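## Task

On top of the wooden shelf beside arm3, complete a three-piece stack. Bottom to top: the wooden block with a single big hole, then the small red wooden block, then the short square timber piece. Each piece lies on one of its long sides, sits roughly centred over the piece beneath it, and no piece overhangs the shelf's edges. All other objects must finish resting directly on the furniture they sit on now. The attempt fails if any object from a furniture top ends up on the floor while not held, or if any object goes inside or beneath a piece of furniture, even while gripped. The stack only counts if it stays put without a robot supporting it. Finish by opening the gripper and moving the arm away.

## Robot and tools

Setup. Three identical i2rt Big YAM arms, arm1, arm2 and arm3, share the workspace. Each has six revolute joints, a two-finger gripper and a wrist camera (arm1_cam_wrist, arm2_cam_wrist, arm3_cam_wrist). Two fixed room cameras, room_a and room_b, look at the scene. A hand can get about 1.0 m from its joint 1 axis. With joints 1 and 6 at zero and the hand level and forward, the wrist camera rides on top of the hand looking toward the fingertips. A loose object may occasionally get nudged by an outside disturbance.

execute_actions. Argument "actions" is a list holding either one action object or nothing (empty list = just report state and images). The action object has one key per arm you want to command ("arm1", "arm2", "arm3"), each containing "joints", an object of named absolute joint targets, not offsets. Each arm gets its own object; any subset of its joints may be named. Keys and units: joint1_rad to joint6_rad in radians, gripper_m in metres. Ranges (with tolerance for counting as arrived): joint1_rad -2.879..2.879 (±0.045), base yaw, positive is counter-clockwise seen from above, 0 points the way the foot faces; joint2_rad 0..3.141 (±0.14), shoulder, 0 has the upper arm lying back roughly horizontal, increasing raises it up then forward; joint3_rad 0..3.019 (±0.09), elbow, 0 is fully folded, increasing opens it; joint4_rad -1.692..1.57 (±0.055), hand pitch, positive tips fingers up; joint5_rad -1.57..1.57 (±0.03), sideways hand swing, positive toward the arm's right; joint6_rad -2.094..2.094 (±0.035), hand roll, positive clockwise viewed from behind the hand; gripper_m 0..0.093 (±0.003), gap between fingertips; grip force tops out near 50 to 62 N per pad, lower on some units. Example: {"arm1": {"joints": {"gripper_m": 0.05}}, "arm2": {"joints": {"joint1_rad": 0.3}}}. All commanded motions begin together but finish independently; joints move at different speeds, so the hand can sweep a wide curve between postures. A joint or arm you leave out keeps its previous target and may still be straining toward it. An unknown key or out-of-range number rejects the whole call and nothing moves. Optional "cameras": list of camera names, or "all"/null/omitted for every camera, [] for none; the "pictures" line gives the image order.

wait: "seconds" 0 to 10. Commands nothing new; returns state and images like an empty action.

zoom_image: "camera" plus "region" [x0, y0, x1, y1] in pixels of that camera's latest full image, origin at top-left, no larger than 504 by 504. Only cameras with full images in the most recent result can be zoomed.

finished_scene: "scene" is the number of the current scene. It is final; the robots keep their last command, and the result states whether the goal was met and gives the next task.

Frames and cameras. Everything is in one scene frame: origin on the floor, +z upward. The hand point is midway between the fingertips; hand z runs along the fingers, hand y is the opening/closing direction. Robot foot poses are never printed. Camera calibration uses OpenCV conventions: K in image pixels (896x504), radial D, and T_world_to_cam (4x4, metres) maps scene coordinates into camera coordinates; pos_world is the camera position. Real cameras may deviate by up to roughly 2.3 degrees and 9 mm for room cameras, plus small focal, principal-point and pose errors. Wrist camera poses are computed from reported joint angles, so joint errors can inflate their error.

Reading results. joint_status tells how each commanded motion ended: "off_target" (stopped short, may still be pushing), "contact_stop" or "time_out" (target dropped, joint holds where it stopped, except a timed-out joint that keeps a target no farther than 0.375, 0.375, 0.113, 0.225, 0.075, 0.3 rad for joints 1 to 6 from its position and keeps pushing, resuming if freed). "joint command not followed", usually with a "cause:" line, means a built-in self/inter-arm clearance check blocked that arm's joint targets (gripper commands still execute); affected joints read "not_followed" and the arm may retry those targets with every later action until given passable ones. on_its_own lists what was not commanded this call; its "held at" is a held target, not the current position. A stop reported in one call cancels your later motion, wait and finish calls in the same reply. MOTOR HOT warns at 85 °C; at 100 °C an OVER-TEMPERATURE FAULT makes that arm and gripper go limp until cooled, and unmet keys read "limit_stop_at_motor_heat" (resend the target).

Cautions. Arms do not stop on contact and can push hard; to relieve a stalled joint, command its reported position. Tiny target changes may not move a joint. A joint supporting a load sags. Pushing or holding loads heats motors. Never let two robots press or slam into each other; nothing reports robot-robot contact, and the clearance check can be late and ignores fingers, gripper housings and wrist cameras. Objects touching robots do not count as robot contact. Arms act independently. Avoid drops, slips, slams and hard shoves, keep every object on its furniture top and out of or beneath furniture, and release and retract once the stack stands on its own.

Each tool is called as name([rows], argument=value, ...), one row to a line, values as JSON.

## Session

I'll start by getting the current state and images.

execute_actions(actions=[])

Scene clock: 0.00 s.
arm1.joint_positions: joint1_rad=-0.477 joint2_rad=+0.359 joint3_rad=+1.393 joint4_rad=-1.486 joint5_rad=+0.005 joint6_rad=-0.634 gripper_m=+0.095
arm1.joint_status: not commanded
arm1.hand: x=+0.1260 y=+1.0239 z=+1.3840 quat_wxyz=(-0.364, +0.842, -0.094, -0.388) (m; scene frame)
arm2.joint_positions: joint1_rad=-0.319 joint2_rad=+0.477 joint3_rad=+1.486 joint4_rad=-1.398 joint5_rad=-0.241 joint6_rad=-0.253 gripper_m=+0.094
arm2.joint_status: not commanded
arm2.hand: x=-0.2747 y=+0.1689 z=+1.4609 quat_wxyz=(-0.175, +0.816, -0.140, -0.534) (m; scene frame)
arm3.joint_positions: joint1_rad=+0.409 joint2_rad=+0.625 joint3_rad=+1.685 joint4_rad=-1.562 joint5_rad=-0.099 joint6_rad=-0.083 gripper_m=+0.094
arm3.joint_status: not commanded
arm3.hand: x=+0.0684 y=-0.9463 z=+1.4102 quat_wxyz=(-0.488, +0.286, -0.810, -0.154) (m; scene frame)
pictures: arm1_cam_wrist, arm2_cam_wrist, arm3_cam_wrist, room_a, room_b
Images, in order (width x height): arm1_cam_wrist 896x504, arm2_cam_wrist 896x504, arm3_cam_wrist 896x504, room_a 896x504, room_b 896x504.

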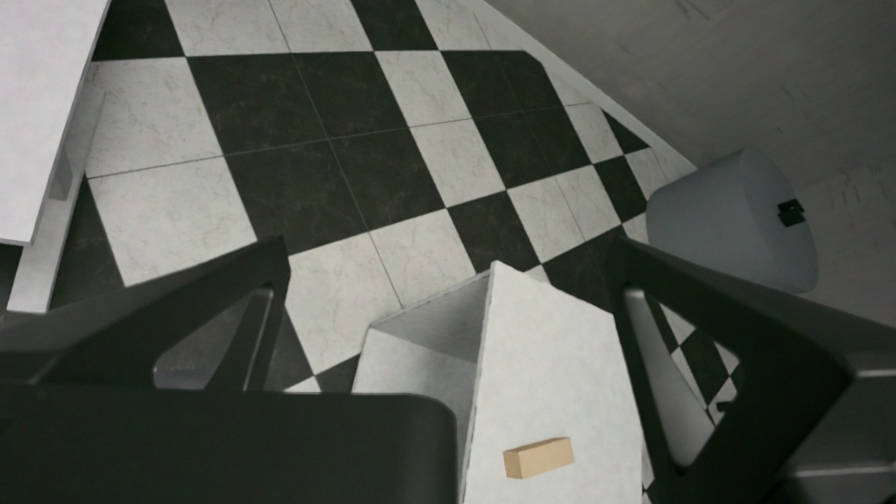

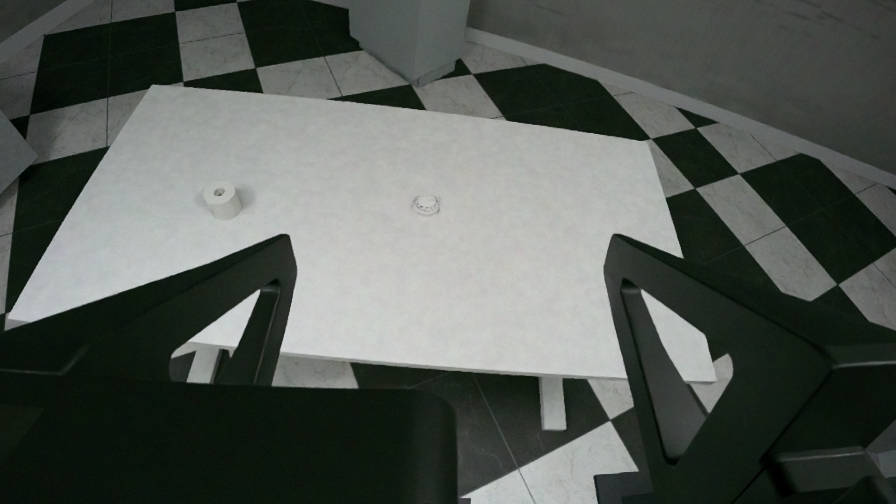

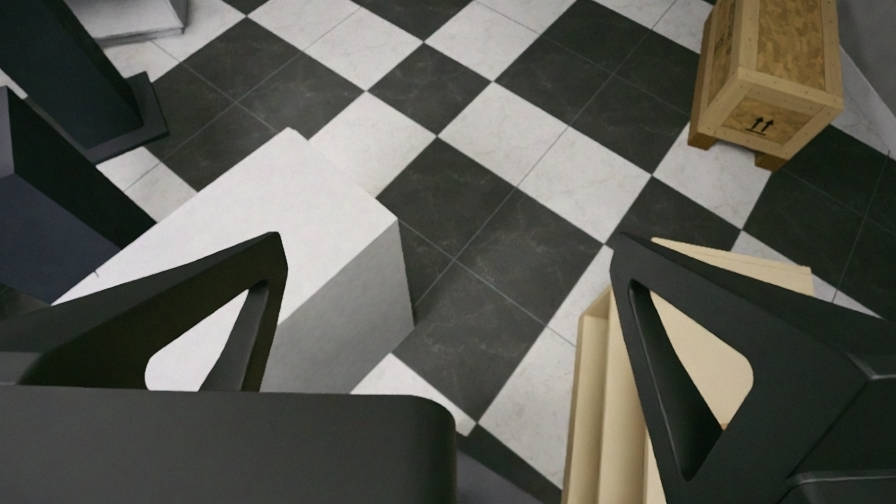

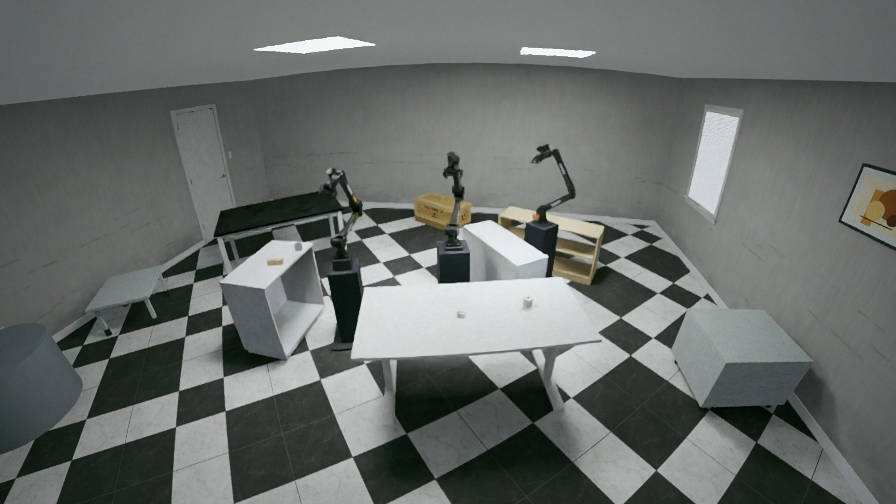

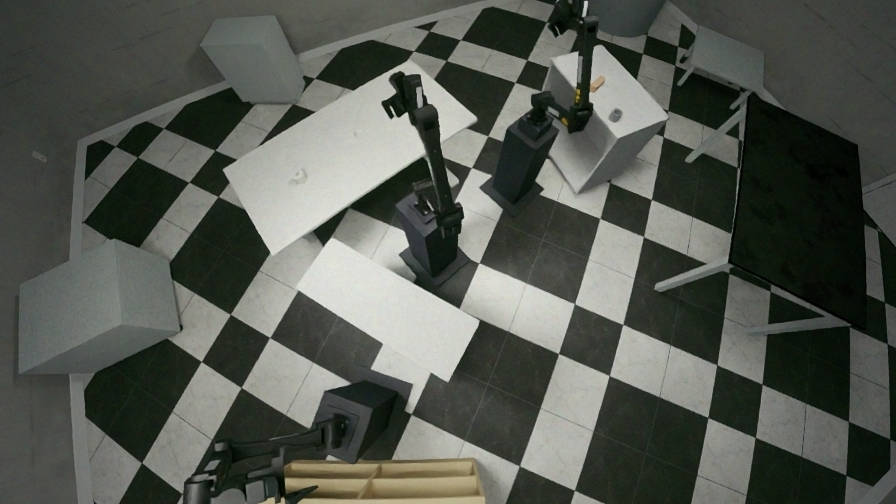

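zoom_image(camera="room_a", region=[200, 130, 650, 380])

zoom_image(camera="room_b", region=[150, 330, 550, 504])

zoom_image(camera="room_b", region=[480, 20, 720, 220])

zoom_image(camera="room_a", region=[480, 140, 640, 290])

Region (200, 130, 650, 380) of room_a's 896x504 image, scaled by 1.120, with more detail than that image has.

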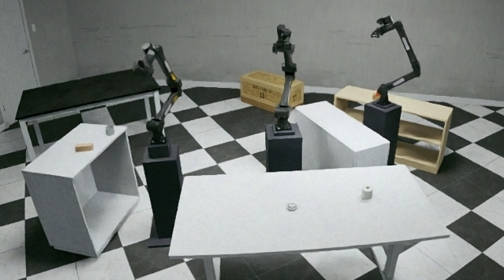

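Region (150, 330, 550, 504) of room_b's 896x504 image, scaled by 1.260, with more detail than that image has; it fills the top 219 rows of this view, and the rest is white.

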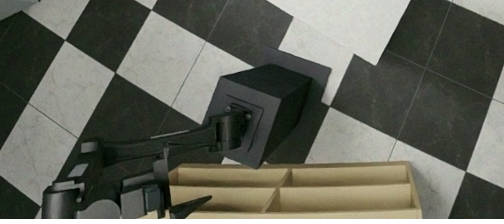

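Region (480, 20, 720, 220) of room_b's 896x504 image, scaled by 2.100, with more detail than that image has.

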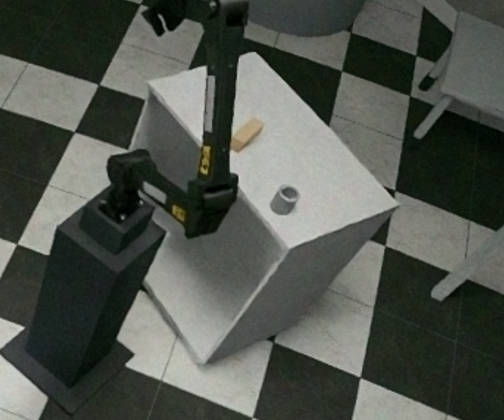

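Region (480, 140, 640, 290) of room_a's 896x504 image, scaled by 3.150, with more detail than that image has; it fills the top 472 rows of this view, and the rest is white.

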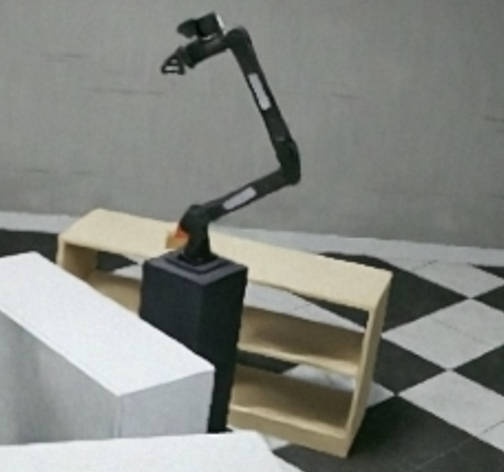

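execute_actions([
  {"arm1": {"joints": {"joint1_rad": -1.69, "joint2_rad": 1.5, "joint3_rad": 1.5, "joint4_rad": -0.96, "joint5_rad": 0.0, "joint6_rad": 0.0}}, "arm2": {"joints": {"joint1_rad": -0.7, "joint2_rad": 1.8, "joint3_rad": 1.7, "joint4_rad": -0.9, "joint5_rad": 0.0, "joint6_rad": 0.0}}, "arm3": {"joints": {"joint1_rad": -1.08, "joint2_rad": 1.0, "joint3_rad": 1.1, "joint4_rad": -1.06, "joint5_rad": 0.0, "joint6_rad": 0.0}}},
])

Scene clock: 121.83 s.
arm1.joint_positions: joint1_rad=-1.699 joint2_rad=+1.515 joint3_rad=+1.479 joint4_rad=-0.978 joint5_rad=-0.001 joint6_rad=-0.016 gripper_m=+0.095
arm1.joint_status: all done
arm1.hand: x=+0.4781 y=+1.4502 z=+1.1293 quat_wxyz=(-0.240, +0.494, -0.824, -0.140) (m; scene frame)
arm2.joint_positions: joint1_rad=-0.692 joint2_rad=+1.817 joint3_rad=+1.678 joint4_rad=-0.906 joint5_rad=-0.002 joint6_rad=-0.013 gripper_m=+0.094
arm2.joint_status: all done
arm2.hand: x=-0.4388 y=+0.7122 z=+1.0755 quat_wxyz=(-0.135, +0.821, -0.510, -0.218) (m; scene frame)
arm3.joint_positions: joint1_rad=-1.076 joint2_rad=+0.996 joint3_rad=+1.074 joint4_rad=-1.078 joint5_rad=+0.001 joint6_rad=-0.010 gripper_m=+0.094
arm3.joint_status: all done
arm3.hand: x=+0.1688 y=-1.3553 z=+1.0971 quat_wxyz=(-0.252, -0.435, -0.855, +0.130) (m; scene frame)
pictures: arm1_cam_wrist, arm2_cam_wrist, arm3_cam_wrist, room_a, room_b
camera_calibration (this result's frames):
arm1_cam_wrist: T_world_to_cam=[[0.89008, -0.455489, 0.0169523, 0.213396], [-0.455764, -0.888895, 0.046314, 1.46658], [-0.00602664, -0.0489494, -0.998783, 1.32146], [0, 0, 0, 1]] pos_world=[0.486441, 1.46552, 1.24831]
arm2_cam_wrist: T_world_to_cam=[[0.903048, 0.429361, -0.0123857, 0.105321], [0.42821, -0.89761, 0.104557, 0.717719], [0.033775, -0.0997234, -0.994442, 1.28129], [0, 0, 0, 1]] pos_world=[-0.445719, 0.726786, 1.20043]
arm3_cam_wrist: T_world_to_cam=[[-0.800015, -0.599978, -0.00166595, -0.678305], [-0.598912, 0.798422, 0.0618593, 1.11781], [-0.0357841, 0.0504861, -0.998083, 1.29812], [0, 0, 0, 1]] pos_world=[0.173271, -1.36499, 1.22535]
Images, in order (width x height): arm1_cam_wrist 896x504, arm2_cam_wrist 896x504, arm3_cam_wrist 896x504, room_a 896x504, room_b 896x504.

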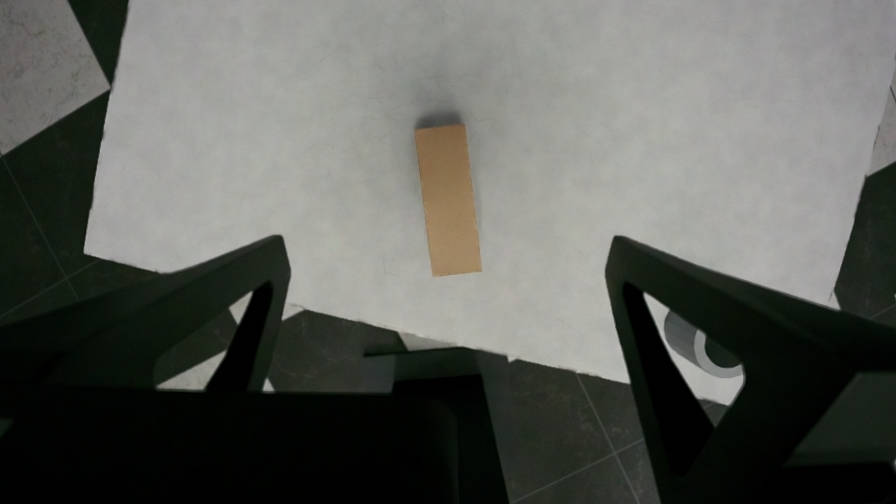

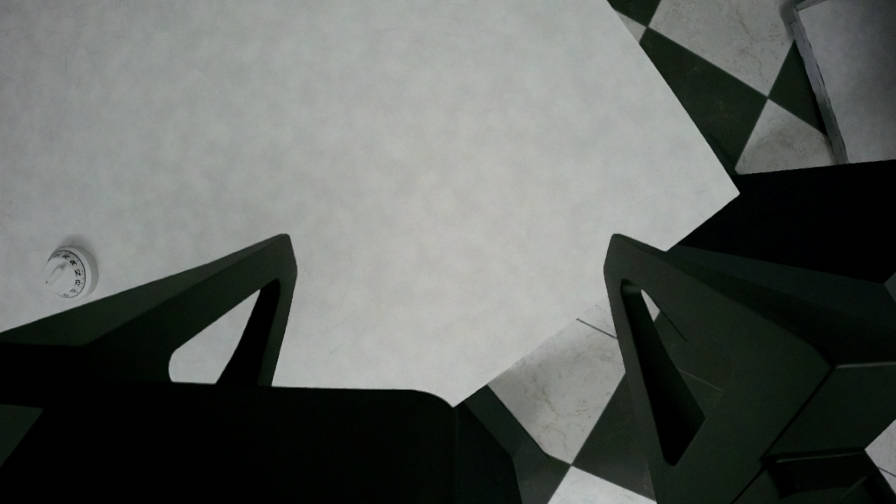

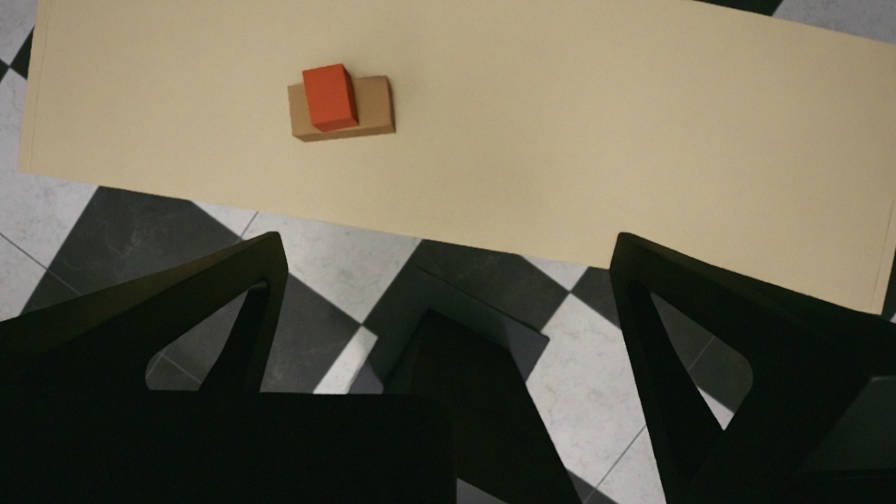

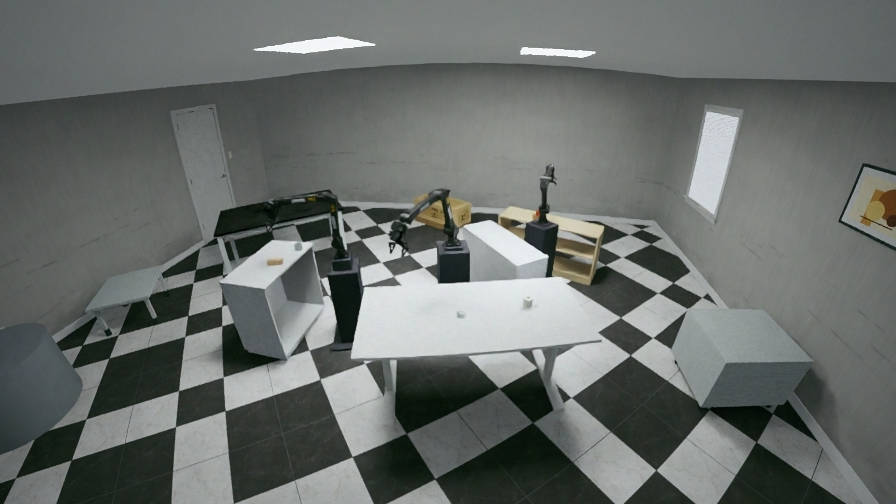

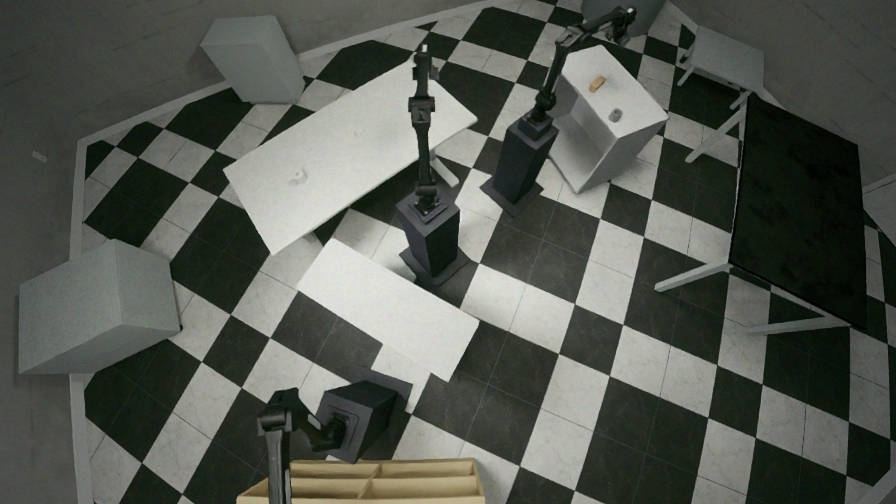

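zoom_image(camera="arm3_cam_wrist", region=[240, 30, 450, 180])

zoom_image(camera="arm1_cam_wrist", region=[350, 90, 550, 300])

zoom_image(camera="room_a", region=[490, 180, 590, 250])

Region (240, 30, 450, 180) of arm3_cam_wrist's 896x504 image, scaled by 2.400, with more detail than that image has; it fills the top 360 rows of this view, and the rest is white.

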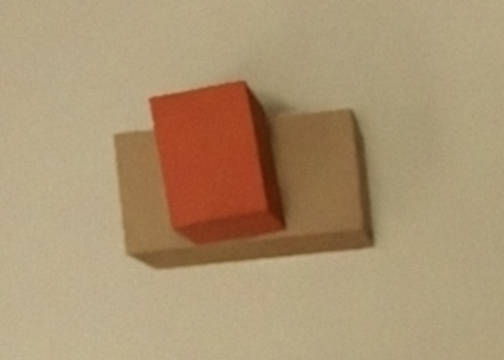

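Region (350, 90, 550, 300) of arm1_cam_wrist's 896x504 image, scaled by 2.400, with more detail than that image has; it fills the left 480 columns of this view, and the rest is white.

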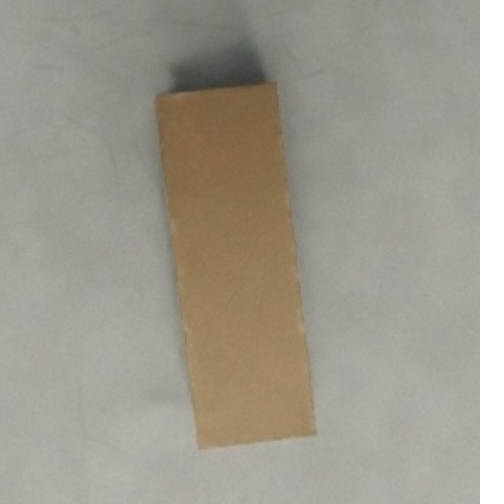

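Region (490, 180, 590, 250) of room_a's 896x504 image, scaled by 5.040, with more detail than that image has; it fills the top 353 rows of this view, and the rest is white.

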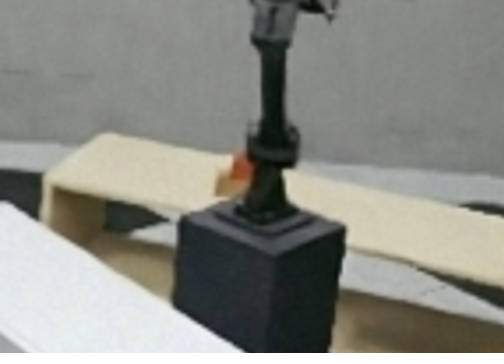

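execute_actions([
  {"arm1": {"joints": {"joint4_rad": -1.55}}, "arm2": {"joints": {"joint3_rad": 2.2}}, "arm3": {"joints": {"joint2_rad": 1.4}}},
], cameras=["arm1_cam_wrist", "arm3_cam_wrist"])

Scene clock: 243.23 s.
arm1.joint_positions: joint1_rad=-1.699 joint2_rad=+1.515 joint3_rad=+1.479 joint4_rad=-1.533 joint5_rad=-0.001 joint6_rad=-0.016 gripper_m=+0.095
arm1.joint_status: all done
arm1.hand: x=+0.4153 y=+1.3372 z=+1.0915 quat_wxyz=(-0.003, +0.514, -0.858, -0.003) (m; scene frame)
arm2.joint_positions: joint1_rad=-0.692 joint2_rad=+1.790 joint3_rad=+2.161 joint4_rad=-0.906 joint5_rad=-0.002 joint6_rad=-0.013 gripper_m=+0.094
arm2.joint_status: all done
arm2.hand: x=-0.4625 y=+0.7654 z=+1.3582 quat_wxyz=(-0.262, +0.739, -0.459, -0.417) (m; scene frame)
arm3.joint_positions: joint1_rad=-1.076 joint2_rad=+1.416 joint3_rad=+1.074 joint4_rad=-1.075 joint5_rad=+0.001 joint6_rad=-0.010 gripper_m=+0.094
arm3.joint_status: all done
arm3.hand: x=+0.1938 y=-1.3892 z=+0.9331 quat_wxyz=(-0.070, -0.451, -0.889, +0.035) (m; scene frame)
pictures: arm1_cam_wrist, arm3_cam_wrist
camera_calibration (this result's frames):
arm1_cam_wrist: T_world_to_cam=[[0.891948, -0.452123, -0.00360752, 0.235622], [-0.371074, -0.736567, 0.565486, 0.533717], [-0.258326, -0.503045, -0.82475, 1.79979], [0, 0, 0, 1]] pos_world=[0.452819, 1.40502, 1.18342]
arm3_cam_wrist: T_world_to_cam=[[-0.800724, -0.598932, -0.0109781, -0.668702], [-0.535471, 0.707426, 0.461324, 0.658545], [-0.268536, 0.375272, -0.887164, 1.52982], [0, 0, 0, 1]] pos_world=[0.227997, -1.44048, 1.04606]
Images, in order (width x height): arm1_cam_wrist 896x504, arm3_cam_wrist 896x504.

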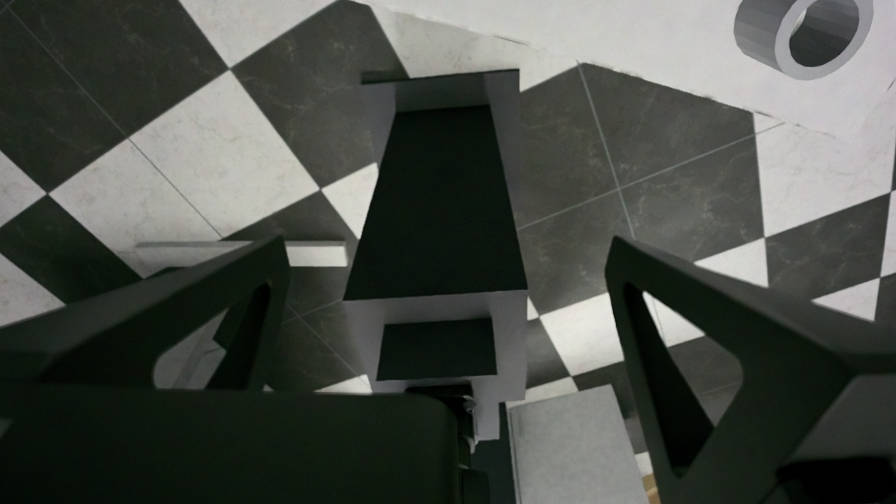

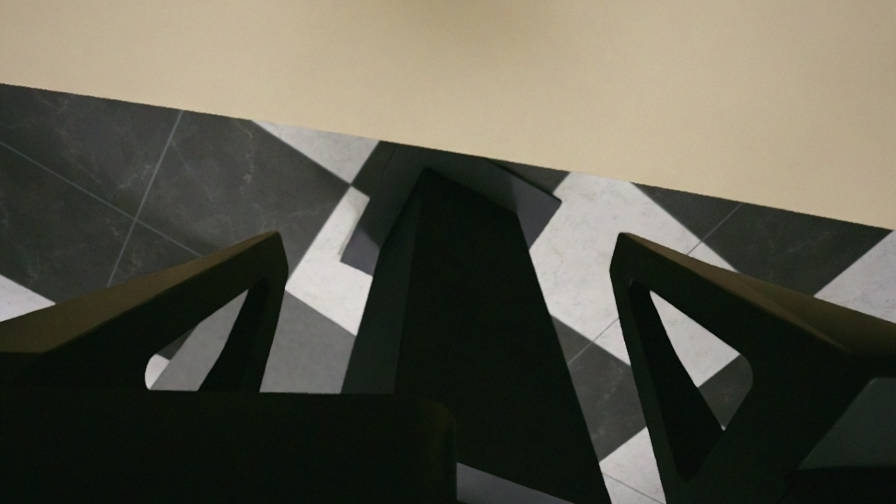

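execute_actions([
  {"arm1": {"joints": {"joint1_rad": -1.70, "joint2_rad": 2.01, "joint3_rad": 1.84, "joint4_rad": -1.36, "joint6_rad": -0.175}}, "arm2": {"joints": {"joint3_rad": 1.72}}, "arm3": {"joints": {"joint1_rad": -0.81, "joint2_rad": 1.5, "joint3_rad": 1.5, "joint4_rad": -0.96}}},
])

Scene clock: 364.60 s.
arm1.joint_positions: joint1_rad=-1.699 joint2_rad=+2.036 joint3_rad=+1.795 joint4_rad=-1.370 joint5_rad=-0.001 joint6_rad=-0.160 gripper_m=+0.095
arm1.joint_status: all done
arm1.hand: x=+0.4947 y=+1.4804 z=+0.9413 quat_wxyz=(+0.016, +0.574, -0.819, +0.007) (m; scene frame)
arm2.joint_positions: joint1_rad=-0.692 joint2_rad=+1.818 joint3_rad=+1.711 joint4_rad=-0.903 joint5_rad=-0.002 joint6_rad=-0.013 gripper_m=+0.094
arm2.joint_status: all done
arm2.hand: x=-0.4428 y=+0.7208 z=+1.0921 quat_wxyz=(-0.144, +0.817, -0.507, -0.233) (m; scene frame)
arm3.joint_positions: joint1_rad=-0.801 joint2_rad=+1.499 joint3_rad=+1.455 joint4_rad=-0.973 joint5_rad=+0.000 joint6_rad=-0.010 gripper_m=+0.094
arm3.joint_status: all done
arm3.hand: x=+0.3920 y=-1.3989 z=+1.0769 quat_wxyz=(-0.260, -0.314, -0.909, +0.091) (m; scene frame)
pictures: arm1_cam_wrist, arm2_cam_wrist, arm3_cam_wrist, room_a, room_b
camera_calibration (this result's frames):
arm1_cam_wrist: T_world_to_cam=[[0.947544, -0.319465, -0.0100746, 0.0112067], [-0.250053, -0.76056, 0.599185, 0.697461], [-0.199081, -0.565235, -0.800547, 1.80841], [0, 0, 0, 1]] pos_world=[0.523804, 1.55622, 1.02993]
arm2_cam_wrist: T_world_to_cam=[[0.902951, 0.42956, -0.0125457, 0.105455], [0.429348, -0.900483, 0.0692164, 0.766604], [0.0184354, -0.0678855, -0.997523, 1.27236], [0, 0, 0, 1]] pos_world=[-0.447817, 0.73139, 1.21747]
arm3_cam_wrist: T_world_to_cam=[[-0.606612, -0.794997, -0.00161412, -0.874671], [-0.79259, 0.604615, 0.0790032, 1.07391], [-0.0618313, 0.0492036, -0.996873, 1.29527], [0, 0, 0, 1]] pos_world=[0.400672, -1.40839, 1.20497]
Images, in order (width x height): arm1_cam_wrist 896x504, arm2_cam_wrist 896x504, arm3_cam_wrist 896x504, room_a 896x504, room_b 896x504.

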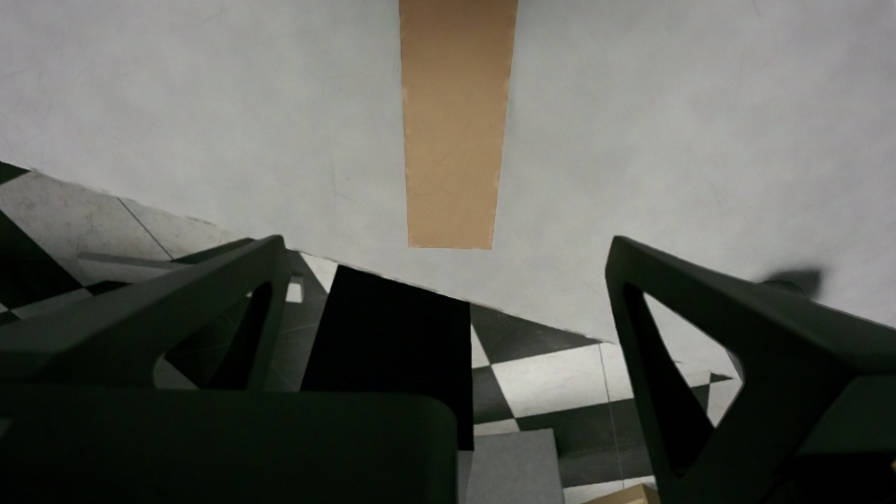

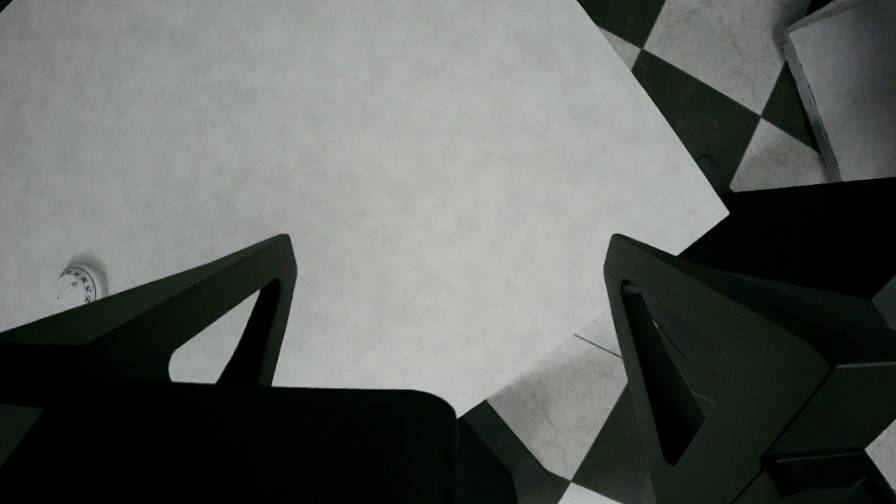

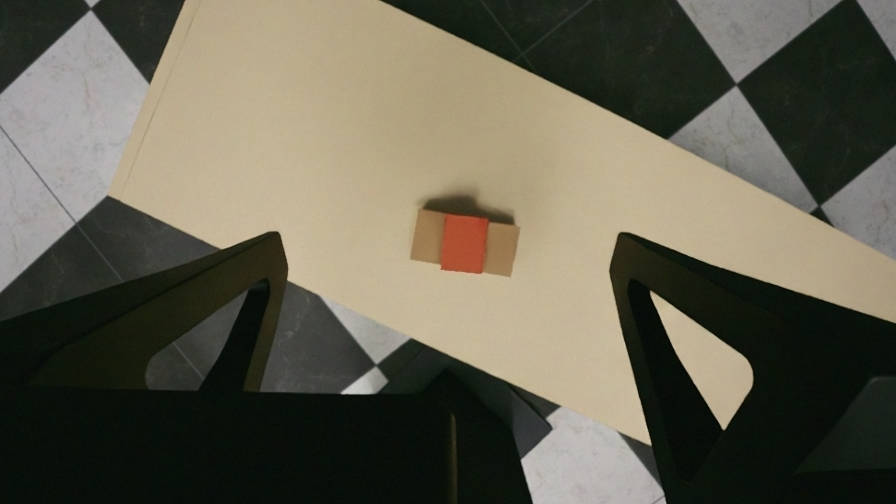

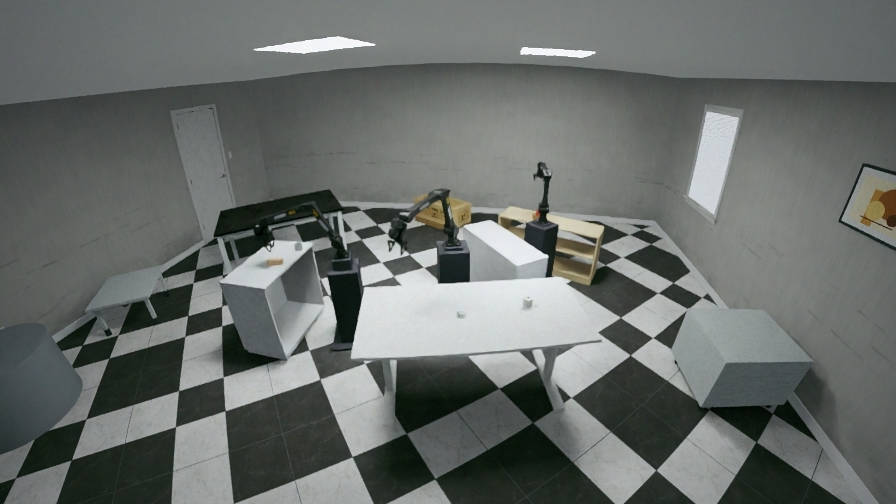

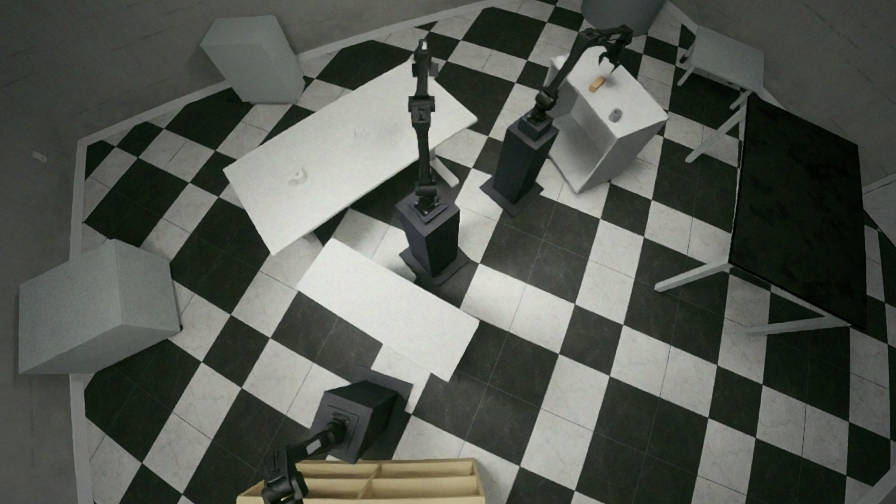

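zoom_image(camera="arm3_cam_wrist", region=[390, 180, 540, 300])

zoom_image(camera="arm1_cam_wrist", region=[330, 0, 580, 280])

Region (390, 180, 540, 300) of arm3_cam_wrist's 896x504 image, scaled by 3.360, with more detail than that image has; it fills the top 403 rows of this view, and the rest is white.

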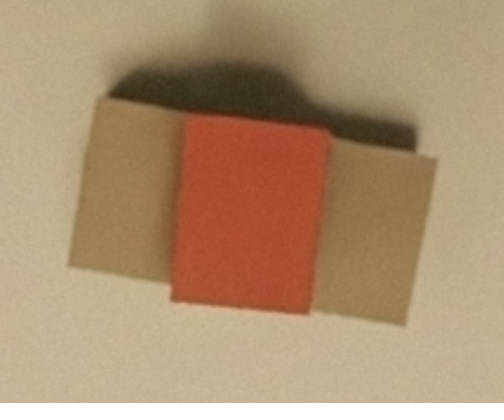

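Region (330, 0, 580, 280) of arm1_cam_wrist's 896x504 image, scaled by 1.800, with more detail than that image has; it fills the left 450 columns of this view, and the rest is white.

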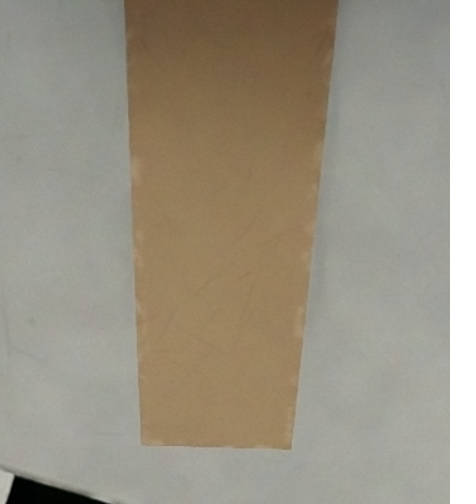

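execute_actions([
  {"arm1": {"joints": {"joint1_rad": -1.716, "joint2_rad": 2.12, "joint3_rad": 1.68, "joint4_rad": -1.08}}, "arm2": {"joints": {"joint1_rad": -0.745, "joint2_rad": 2.24, "joint3_rad": 2.04, "joint4_rad": -1.345}}},
], cameras=["arm1_cam_wrist", "arm2_cam_wrist", "room_a"])

Scene clock: 486.13 s.
arm1.joint_positions: joint1_rad=-1.707 joint2_rad=+2.126 joint3_rad=+1.672 joint4_rad=-1.098 joint5_rad=-0.001 joint6_rad=-0.160 gripper_m=+0.095
arm1.joint_status: all done
arm1.hand: x=+0.5060 y=+1.4905 z=+0.8431 quat_wxyz=(-0.011, +0.571, -0.821, -0.006) (m; scene frame)
arm2.joint_positions: joint1_rad=-0.748 joint2_rad=+2.255 joint3_rad=+1.991 joint4_rad=-1.338 joint5_rad=-0.001 joint6_rad=-0.013 gripper_m=+0.094
arm2.joint_status: all done
arm2.hand: x=-0.4022 y=+0.7197 z=+0.8951 quat_wxyz=(+0.014, +0.835, -0.550, +0.014) (m; scene frame)
arm3.joint_positions: joint1_rad=-0.801 joint2_rad=+1.499 joint3_rad=+1.455 joint4_rad=-0.973 joint5_rad=+0.000 joint6_rad=-0.010 gripper_m=+0.094
arm3.joint_status: not commanded
arm3.hand: x=+0.3920 y=-1.3989 z=+1.0769 quat_wxyz=(-0.260, -0.314, -0.909, +0.091) (m; scene frame)
pictures: arm1_cam_wrist, arm2_cam_wrist, room_a
camera_calibration (this result's frames):
arm1_cam_wrist: T_world_to_cam=[[0.945077, -0.326846, 0.000708846, 0.00590489], [-0.273114, -0.788518, 0.551042, 0.86077], [-0.179547, -0.520971, -0.834477, 1.6906], [0, 0, 0, 1]] pos_world=[0.53305, 1.56142, 0.936444]
arm2_cam_wrist: T_world_to_cam=[[0.926549, 0.376084, -0.00823375, 0.110876], [0.301244, -0.728701, 0.615017, 0.0980508], [0.225298, -0.572324, -0.78847, 1.33417], [0, 0, 0, 1]] pos_world=[-0.432856, 0.793329, 0.992564]
Images, in order (width x height): arm1_cam_wrist 896x504, arm2_cam_wrist 896x504, room_a 896x504.

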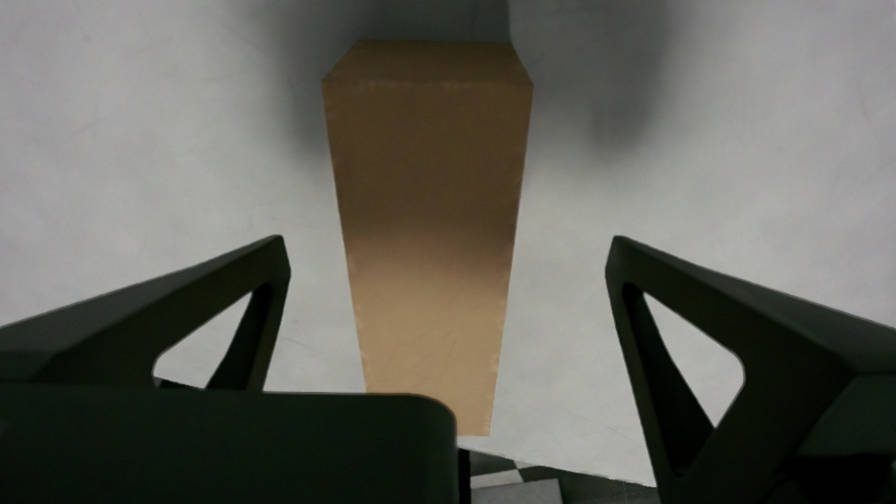

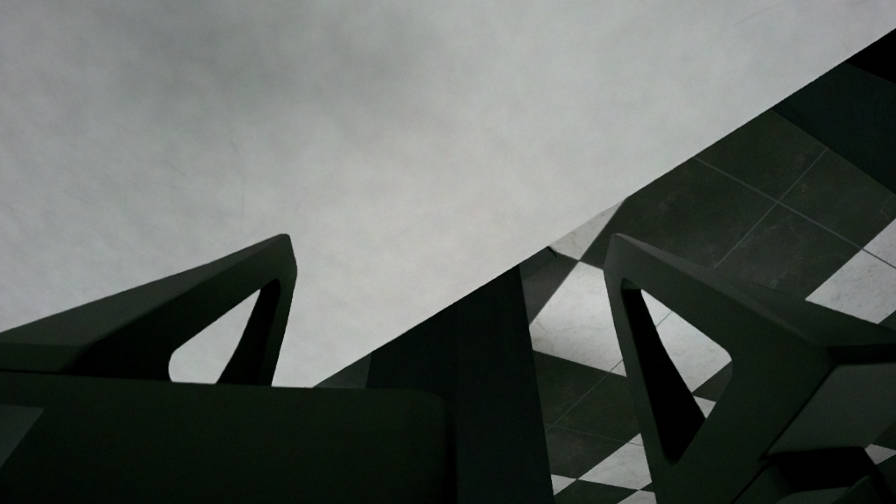

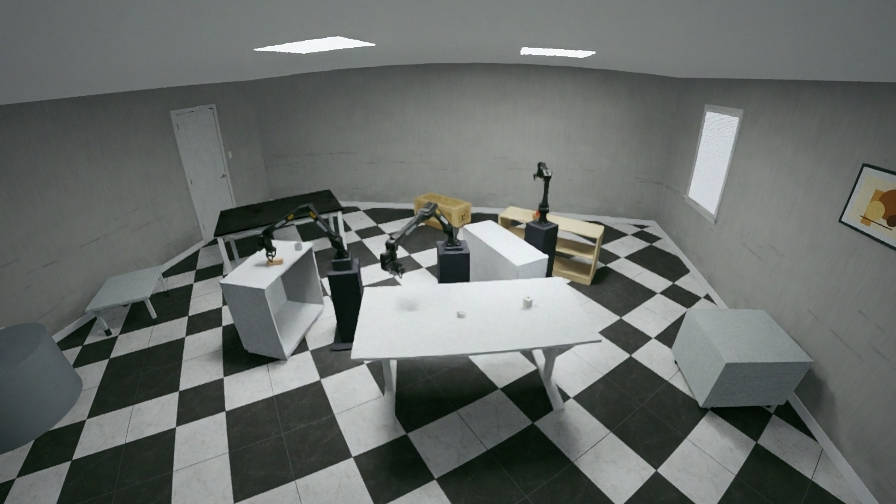

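zoom_image(camera="arm2_cam_wrist", region=[300, 100, 800, 400])

Region (300, 100, 800, 400) of arm2_cam_wrist's 896x504 image, scaled by 1.008, with more detail than that image has; it fills the top 302 rows of this view, and the rest is white.

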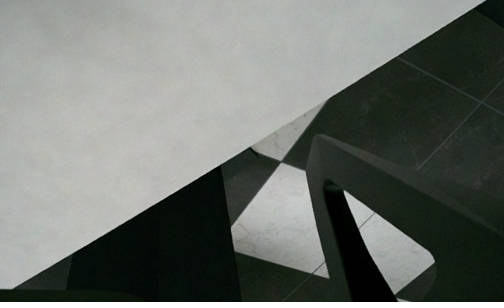

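execute_actions([
  {"arm1": {"joints": {"joint1_rad": -1.692, "joint2_rad": 2.135, "joint3_rad": 1.61, "joint4_rad": -1.0}}, "arm2": {"joints": {"joint1_rad": -0.1, "joint2_rad": 2.05, "joint3_rad": 1.95}}},
], cameras=["arm1_cam_wrist", "room_a"])

Scene clock: 574.80 s.
arm1.joint_positions: joint1_rad=-1.703 joint2_rad=+2.126 joint3_rad=+1.607 joint4_rad=-1.019 joint5_rad=-0.001 joint6_rad=-0.160 gripper_m=+0.095
arm1.joint_status: all done
arm1.hand: x=+0.5000 y=+1.4847 z=+0.8213 quat_wxyz=(-0.017, +0.572, -0.820, -0.009) (m; scene frame)
arm2.joint_positions: joint1_rad=-0.109 joint2_rad=+2.042 joint3_rad=+1.946 joint4_rad=-1.339 joint5_rad=+0.000 joint6_rad=-0.010 gripper_m=+0.094
arm2.joint_status: all done
arm2.hand: x=-0.7167 y=+0.4403 z=+1.0198 quat_wxyz=(-0.014, +0.963, -0.261, -0.066) (m; scene frame)
arm3.joint_positions: joint1_rad=-0.801 joint2_rad=+1.499 joint3_rad=+1.455 joint4_rad=-0.973 joint5_rad=+0.000 joint6_rad=-0.010 gripper_m=+0.094
arm3.joint_status: not commanded
arm3.hand: x=+0.3920 y=-1.3989 z=+1.0769 quat_wxyz=(-0.260, -0.314, -0.909, +0.091) (m; scene frame)
pictures: arm1_cam_wrist, room_a
camera_calibration (this result's frames):
arm1_cam_wrist: T_world_to_cam=[[0.946301, -0.323272, 0.00322024, 0.00173804], [-0.27379, -0.796078, 0.53972, 0.887423], [-0.171913, -0.511619, -0.841838, 1.65657], [0, 0, 0, 1]] pos_world=[0.526109, 1.55456, 0.915602]
Images, in order (width x height): arm1_cam_wrist 896x504, room_a 896x504.

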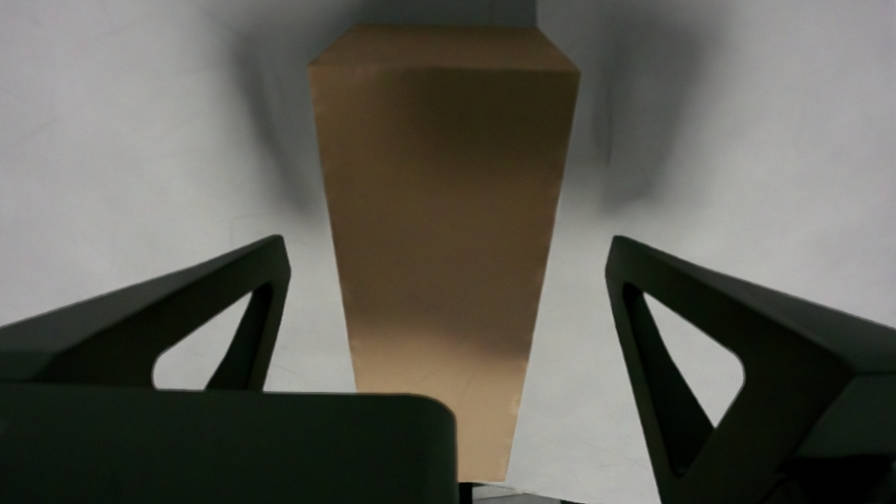

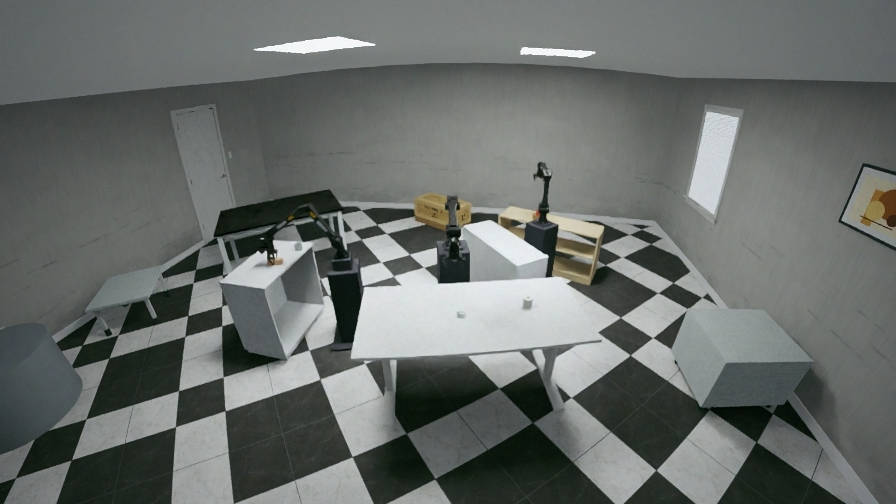

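zoom_image(camera="arm1_cam_wrist", region=[280, 0, 620, 130])

Region (280, 0, 620, 130) of arm1_cam_wrist's 896x504 image, scaled by 1.482, with more detail than that image has; it fills the top 193 rows of this view, and the rest is white.

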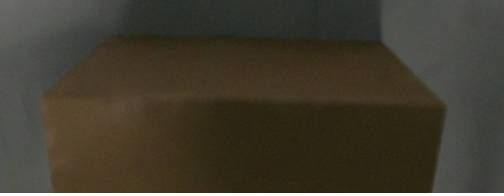

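execute_actions([
  {"arm1": {"joints": {"joint3_rad": 1.585, "joint4_rad": -0.97}}},
], cameras=[])

execute_actions([
  {"arm1": {"joints": {"gripper_m": 0.035}}},
], cameras=["arm1_cam_wrist"])

Scene clock: 634.67 s.
arm1.joint_positions: joint1_rad=-1.703 joint2_rad=+2.126 joint3_rad=+1.587 joint4_rad=-0.991 joint5_rad=-0.001 joint6_rad=-0.160 gripper_m=+0.095
arm1.joint_status: all done
arm1.hand: x=+0.4991 y=+1.4832 z=+0.8148 quat_wxyz=(-0.021, +0.572, -0.820, -0.011) (m; scene frame)
arm2.joint_positions: joint1_rad=-0.109 joint2_rad=+2.042 joint3_rad=+1.946 joint4_rad=-1.339 joint5_rad=+0.000 joint6_rad=-0.010 gripper_m=+0.094
arm2.joint_status: not commanded
arm2.hand: x=-0.7167 y=+0.4403 z=+1.0198 quat_wxyz=(-0.014, +0.963, -0.261, -0.066) (m; scene frame)
arm3.joint_positions: joint1_rad=-0.801 joint2_rad=+1.499 joint3_rad=+1.455 joint4_rad=-0.973 joint5_rad=+0.000 joint6_rad=-0.010 gripper_m=+0.094
arm3.joint_status: not commanded
arm3.hand: x=+0.3920 y=-1.3989 z=+1.0769 quat_wxyz=(-0.260, -0.314, -0.909, +0.091) (m; scene frame)
pictures: none
No camera images: the call's "cameras" was empty. Leave "cameras" out to get every camera's image.

Scene clock: 635.30 s.
arm1.joint_positions: joint1_rad=-1.703 joint2_rad=+2.126 joint3_rad=+1.587 joint4_rad=-0.989 joint5_rad=-0.001 joint6_rad=-0.160 gripper_m=+0.046
arm1.joint_status: gripper_m off_target (ended at +0.046, target +0.035)
arm1.hand: x=+0.4994 y=+1.4836 z=+0.8148 quat_wxyz=(-0.022, +0.573, -0.819, -0.012) (m; scene frame)
arm2.joint_positions: joint1_rad=-0.109 joint2_rad=+2.042 joint3_rad=+1.946 joint4_rad=-1.339 joint5_rad=+0.000 joint6_rad=-0.010 gripper_m=+0.094
arm2.joint_status: not commanded
arm2.hand: x=-0.7167 y=+0.4403 z=+1.0198 quat_wxyz=(-0.014, +0.963, -0.261, -0.066) (m; scene frame)
arm3.joint_positions: joint1_rad=-0.801 joint2_rad=+1.499 joint3_rad=+1.455 joint4_rad=-0.973 joint5_rad=+0.000 joint6_rad=-0.010 gripper_m=+0.094
arm3.joint_status: not commanded
arm3.hand: x=+0.3920 y=-1.3989 z=+1.0769 quat_wxyz=(-0.260, -0.314, -0.909, +0.091) (m; scene frame)
pictures: arm1_cam_wrist
camera_calibration (this result's frames):
arm1_cam_wrist: T_world_to_cam=[[0.946515, -0.322612, 0.00549623, -0.00101477], [-0.276094, -0.800983, 0.531223, 0.905217], [-0.166977, -0.504328, -0.847214, 1.64157], [0, 0, 0, 1]] pos_world=[0.524989, 1.55263, 0.909894]
Images, in order (width x height): arm1_cam_wrist 896x504.

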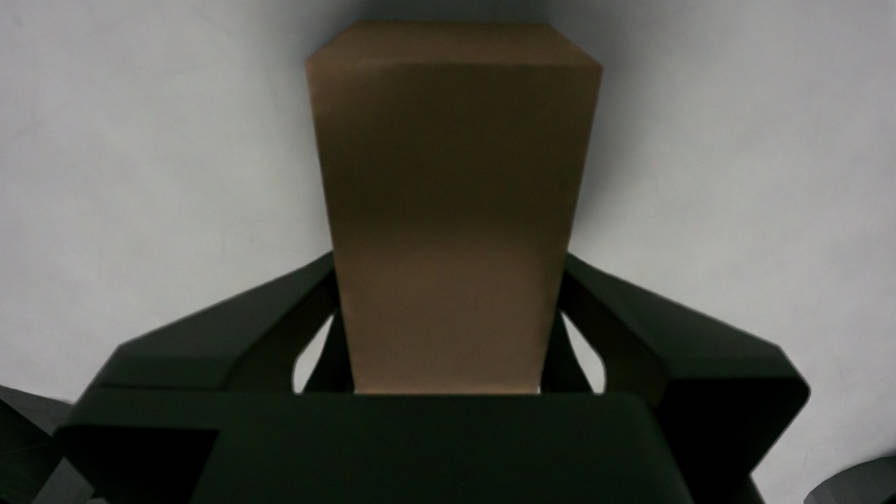

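execute_actions([
  {"arm1": {"joints": {"joint2_rad": 2.04, "joint3_rad": 1.75, "joint4_rad": -1.25}}},
], cameras=["room_a"])

Scene clock: 640.27 s.
arm1.joint_positions: joint1_rad=-1.703 joint2_rad=+2.056 joint3_rad=+1.701 joint4_rad=-1.233 joint5_rad=-0.001 joint6_rad=-0.160 gripper_m=+0.046
arm1.joint_status: all done
arm1.hand: x=+0.4967 y=+1.4786 z=+0.8949 quat_wxyz=(+0.005, +0.573, -0.820, +0.002) (m; scene frame)
arm2.joint_positions: joint1_rad=-0.109 joint2_rad=+2.042 joint3_rad=+1.946 joint4_rad=-1.339 joint5_rad=+0.000 joint6_rad=-0.010 gripper_m=+0.094
arm2.joint_status: not commanded
arm2.hand: x=-0.7167 y=+0.4403 z=+1.0198 quat_wxyz=(-0.014, +0.963, -0.261, -0.066) (m; scene frame)
arm3.joint_positions: joint1_rad=-0.801 joint2_rad=+1.499 joint3_rad=+1.455 joint4_rad=-0.973 joint5_rad=+0.000 joint6_rad=-0.010 gripper_m=+0.094
arm3.joint_status: not commanded
arm3.hand: x=+0.3920 y=-1.3989 z=+1.0769 quat_wxyz=(-0.260, -0.314, -0.909, +0.091) (m; scene frame)
pictures: room_a
Images, in order (width x height): room_a 896x504.

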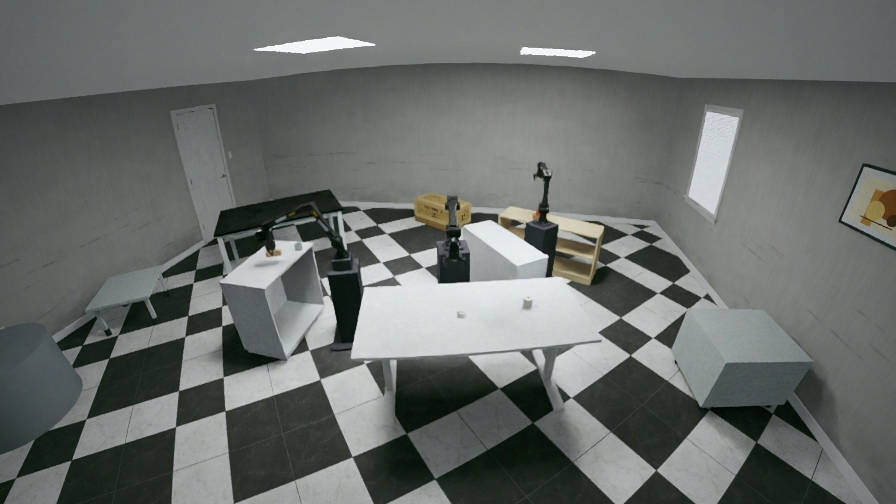

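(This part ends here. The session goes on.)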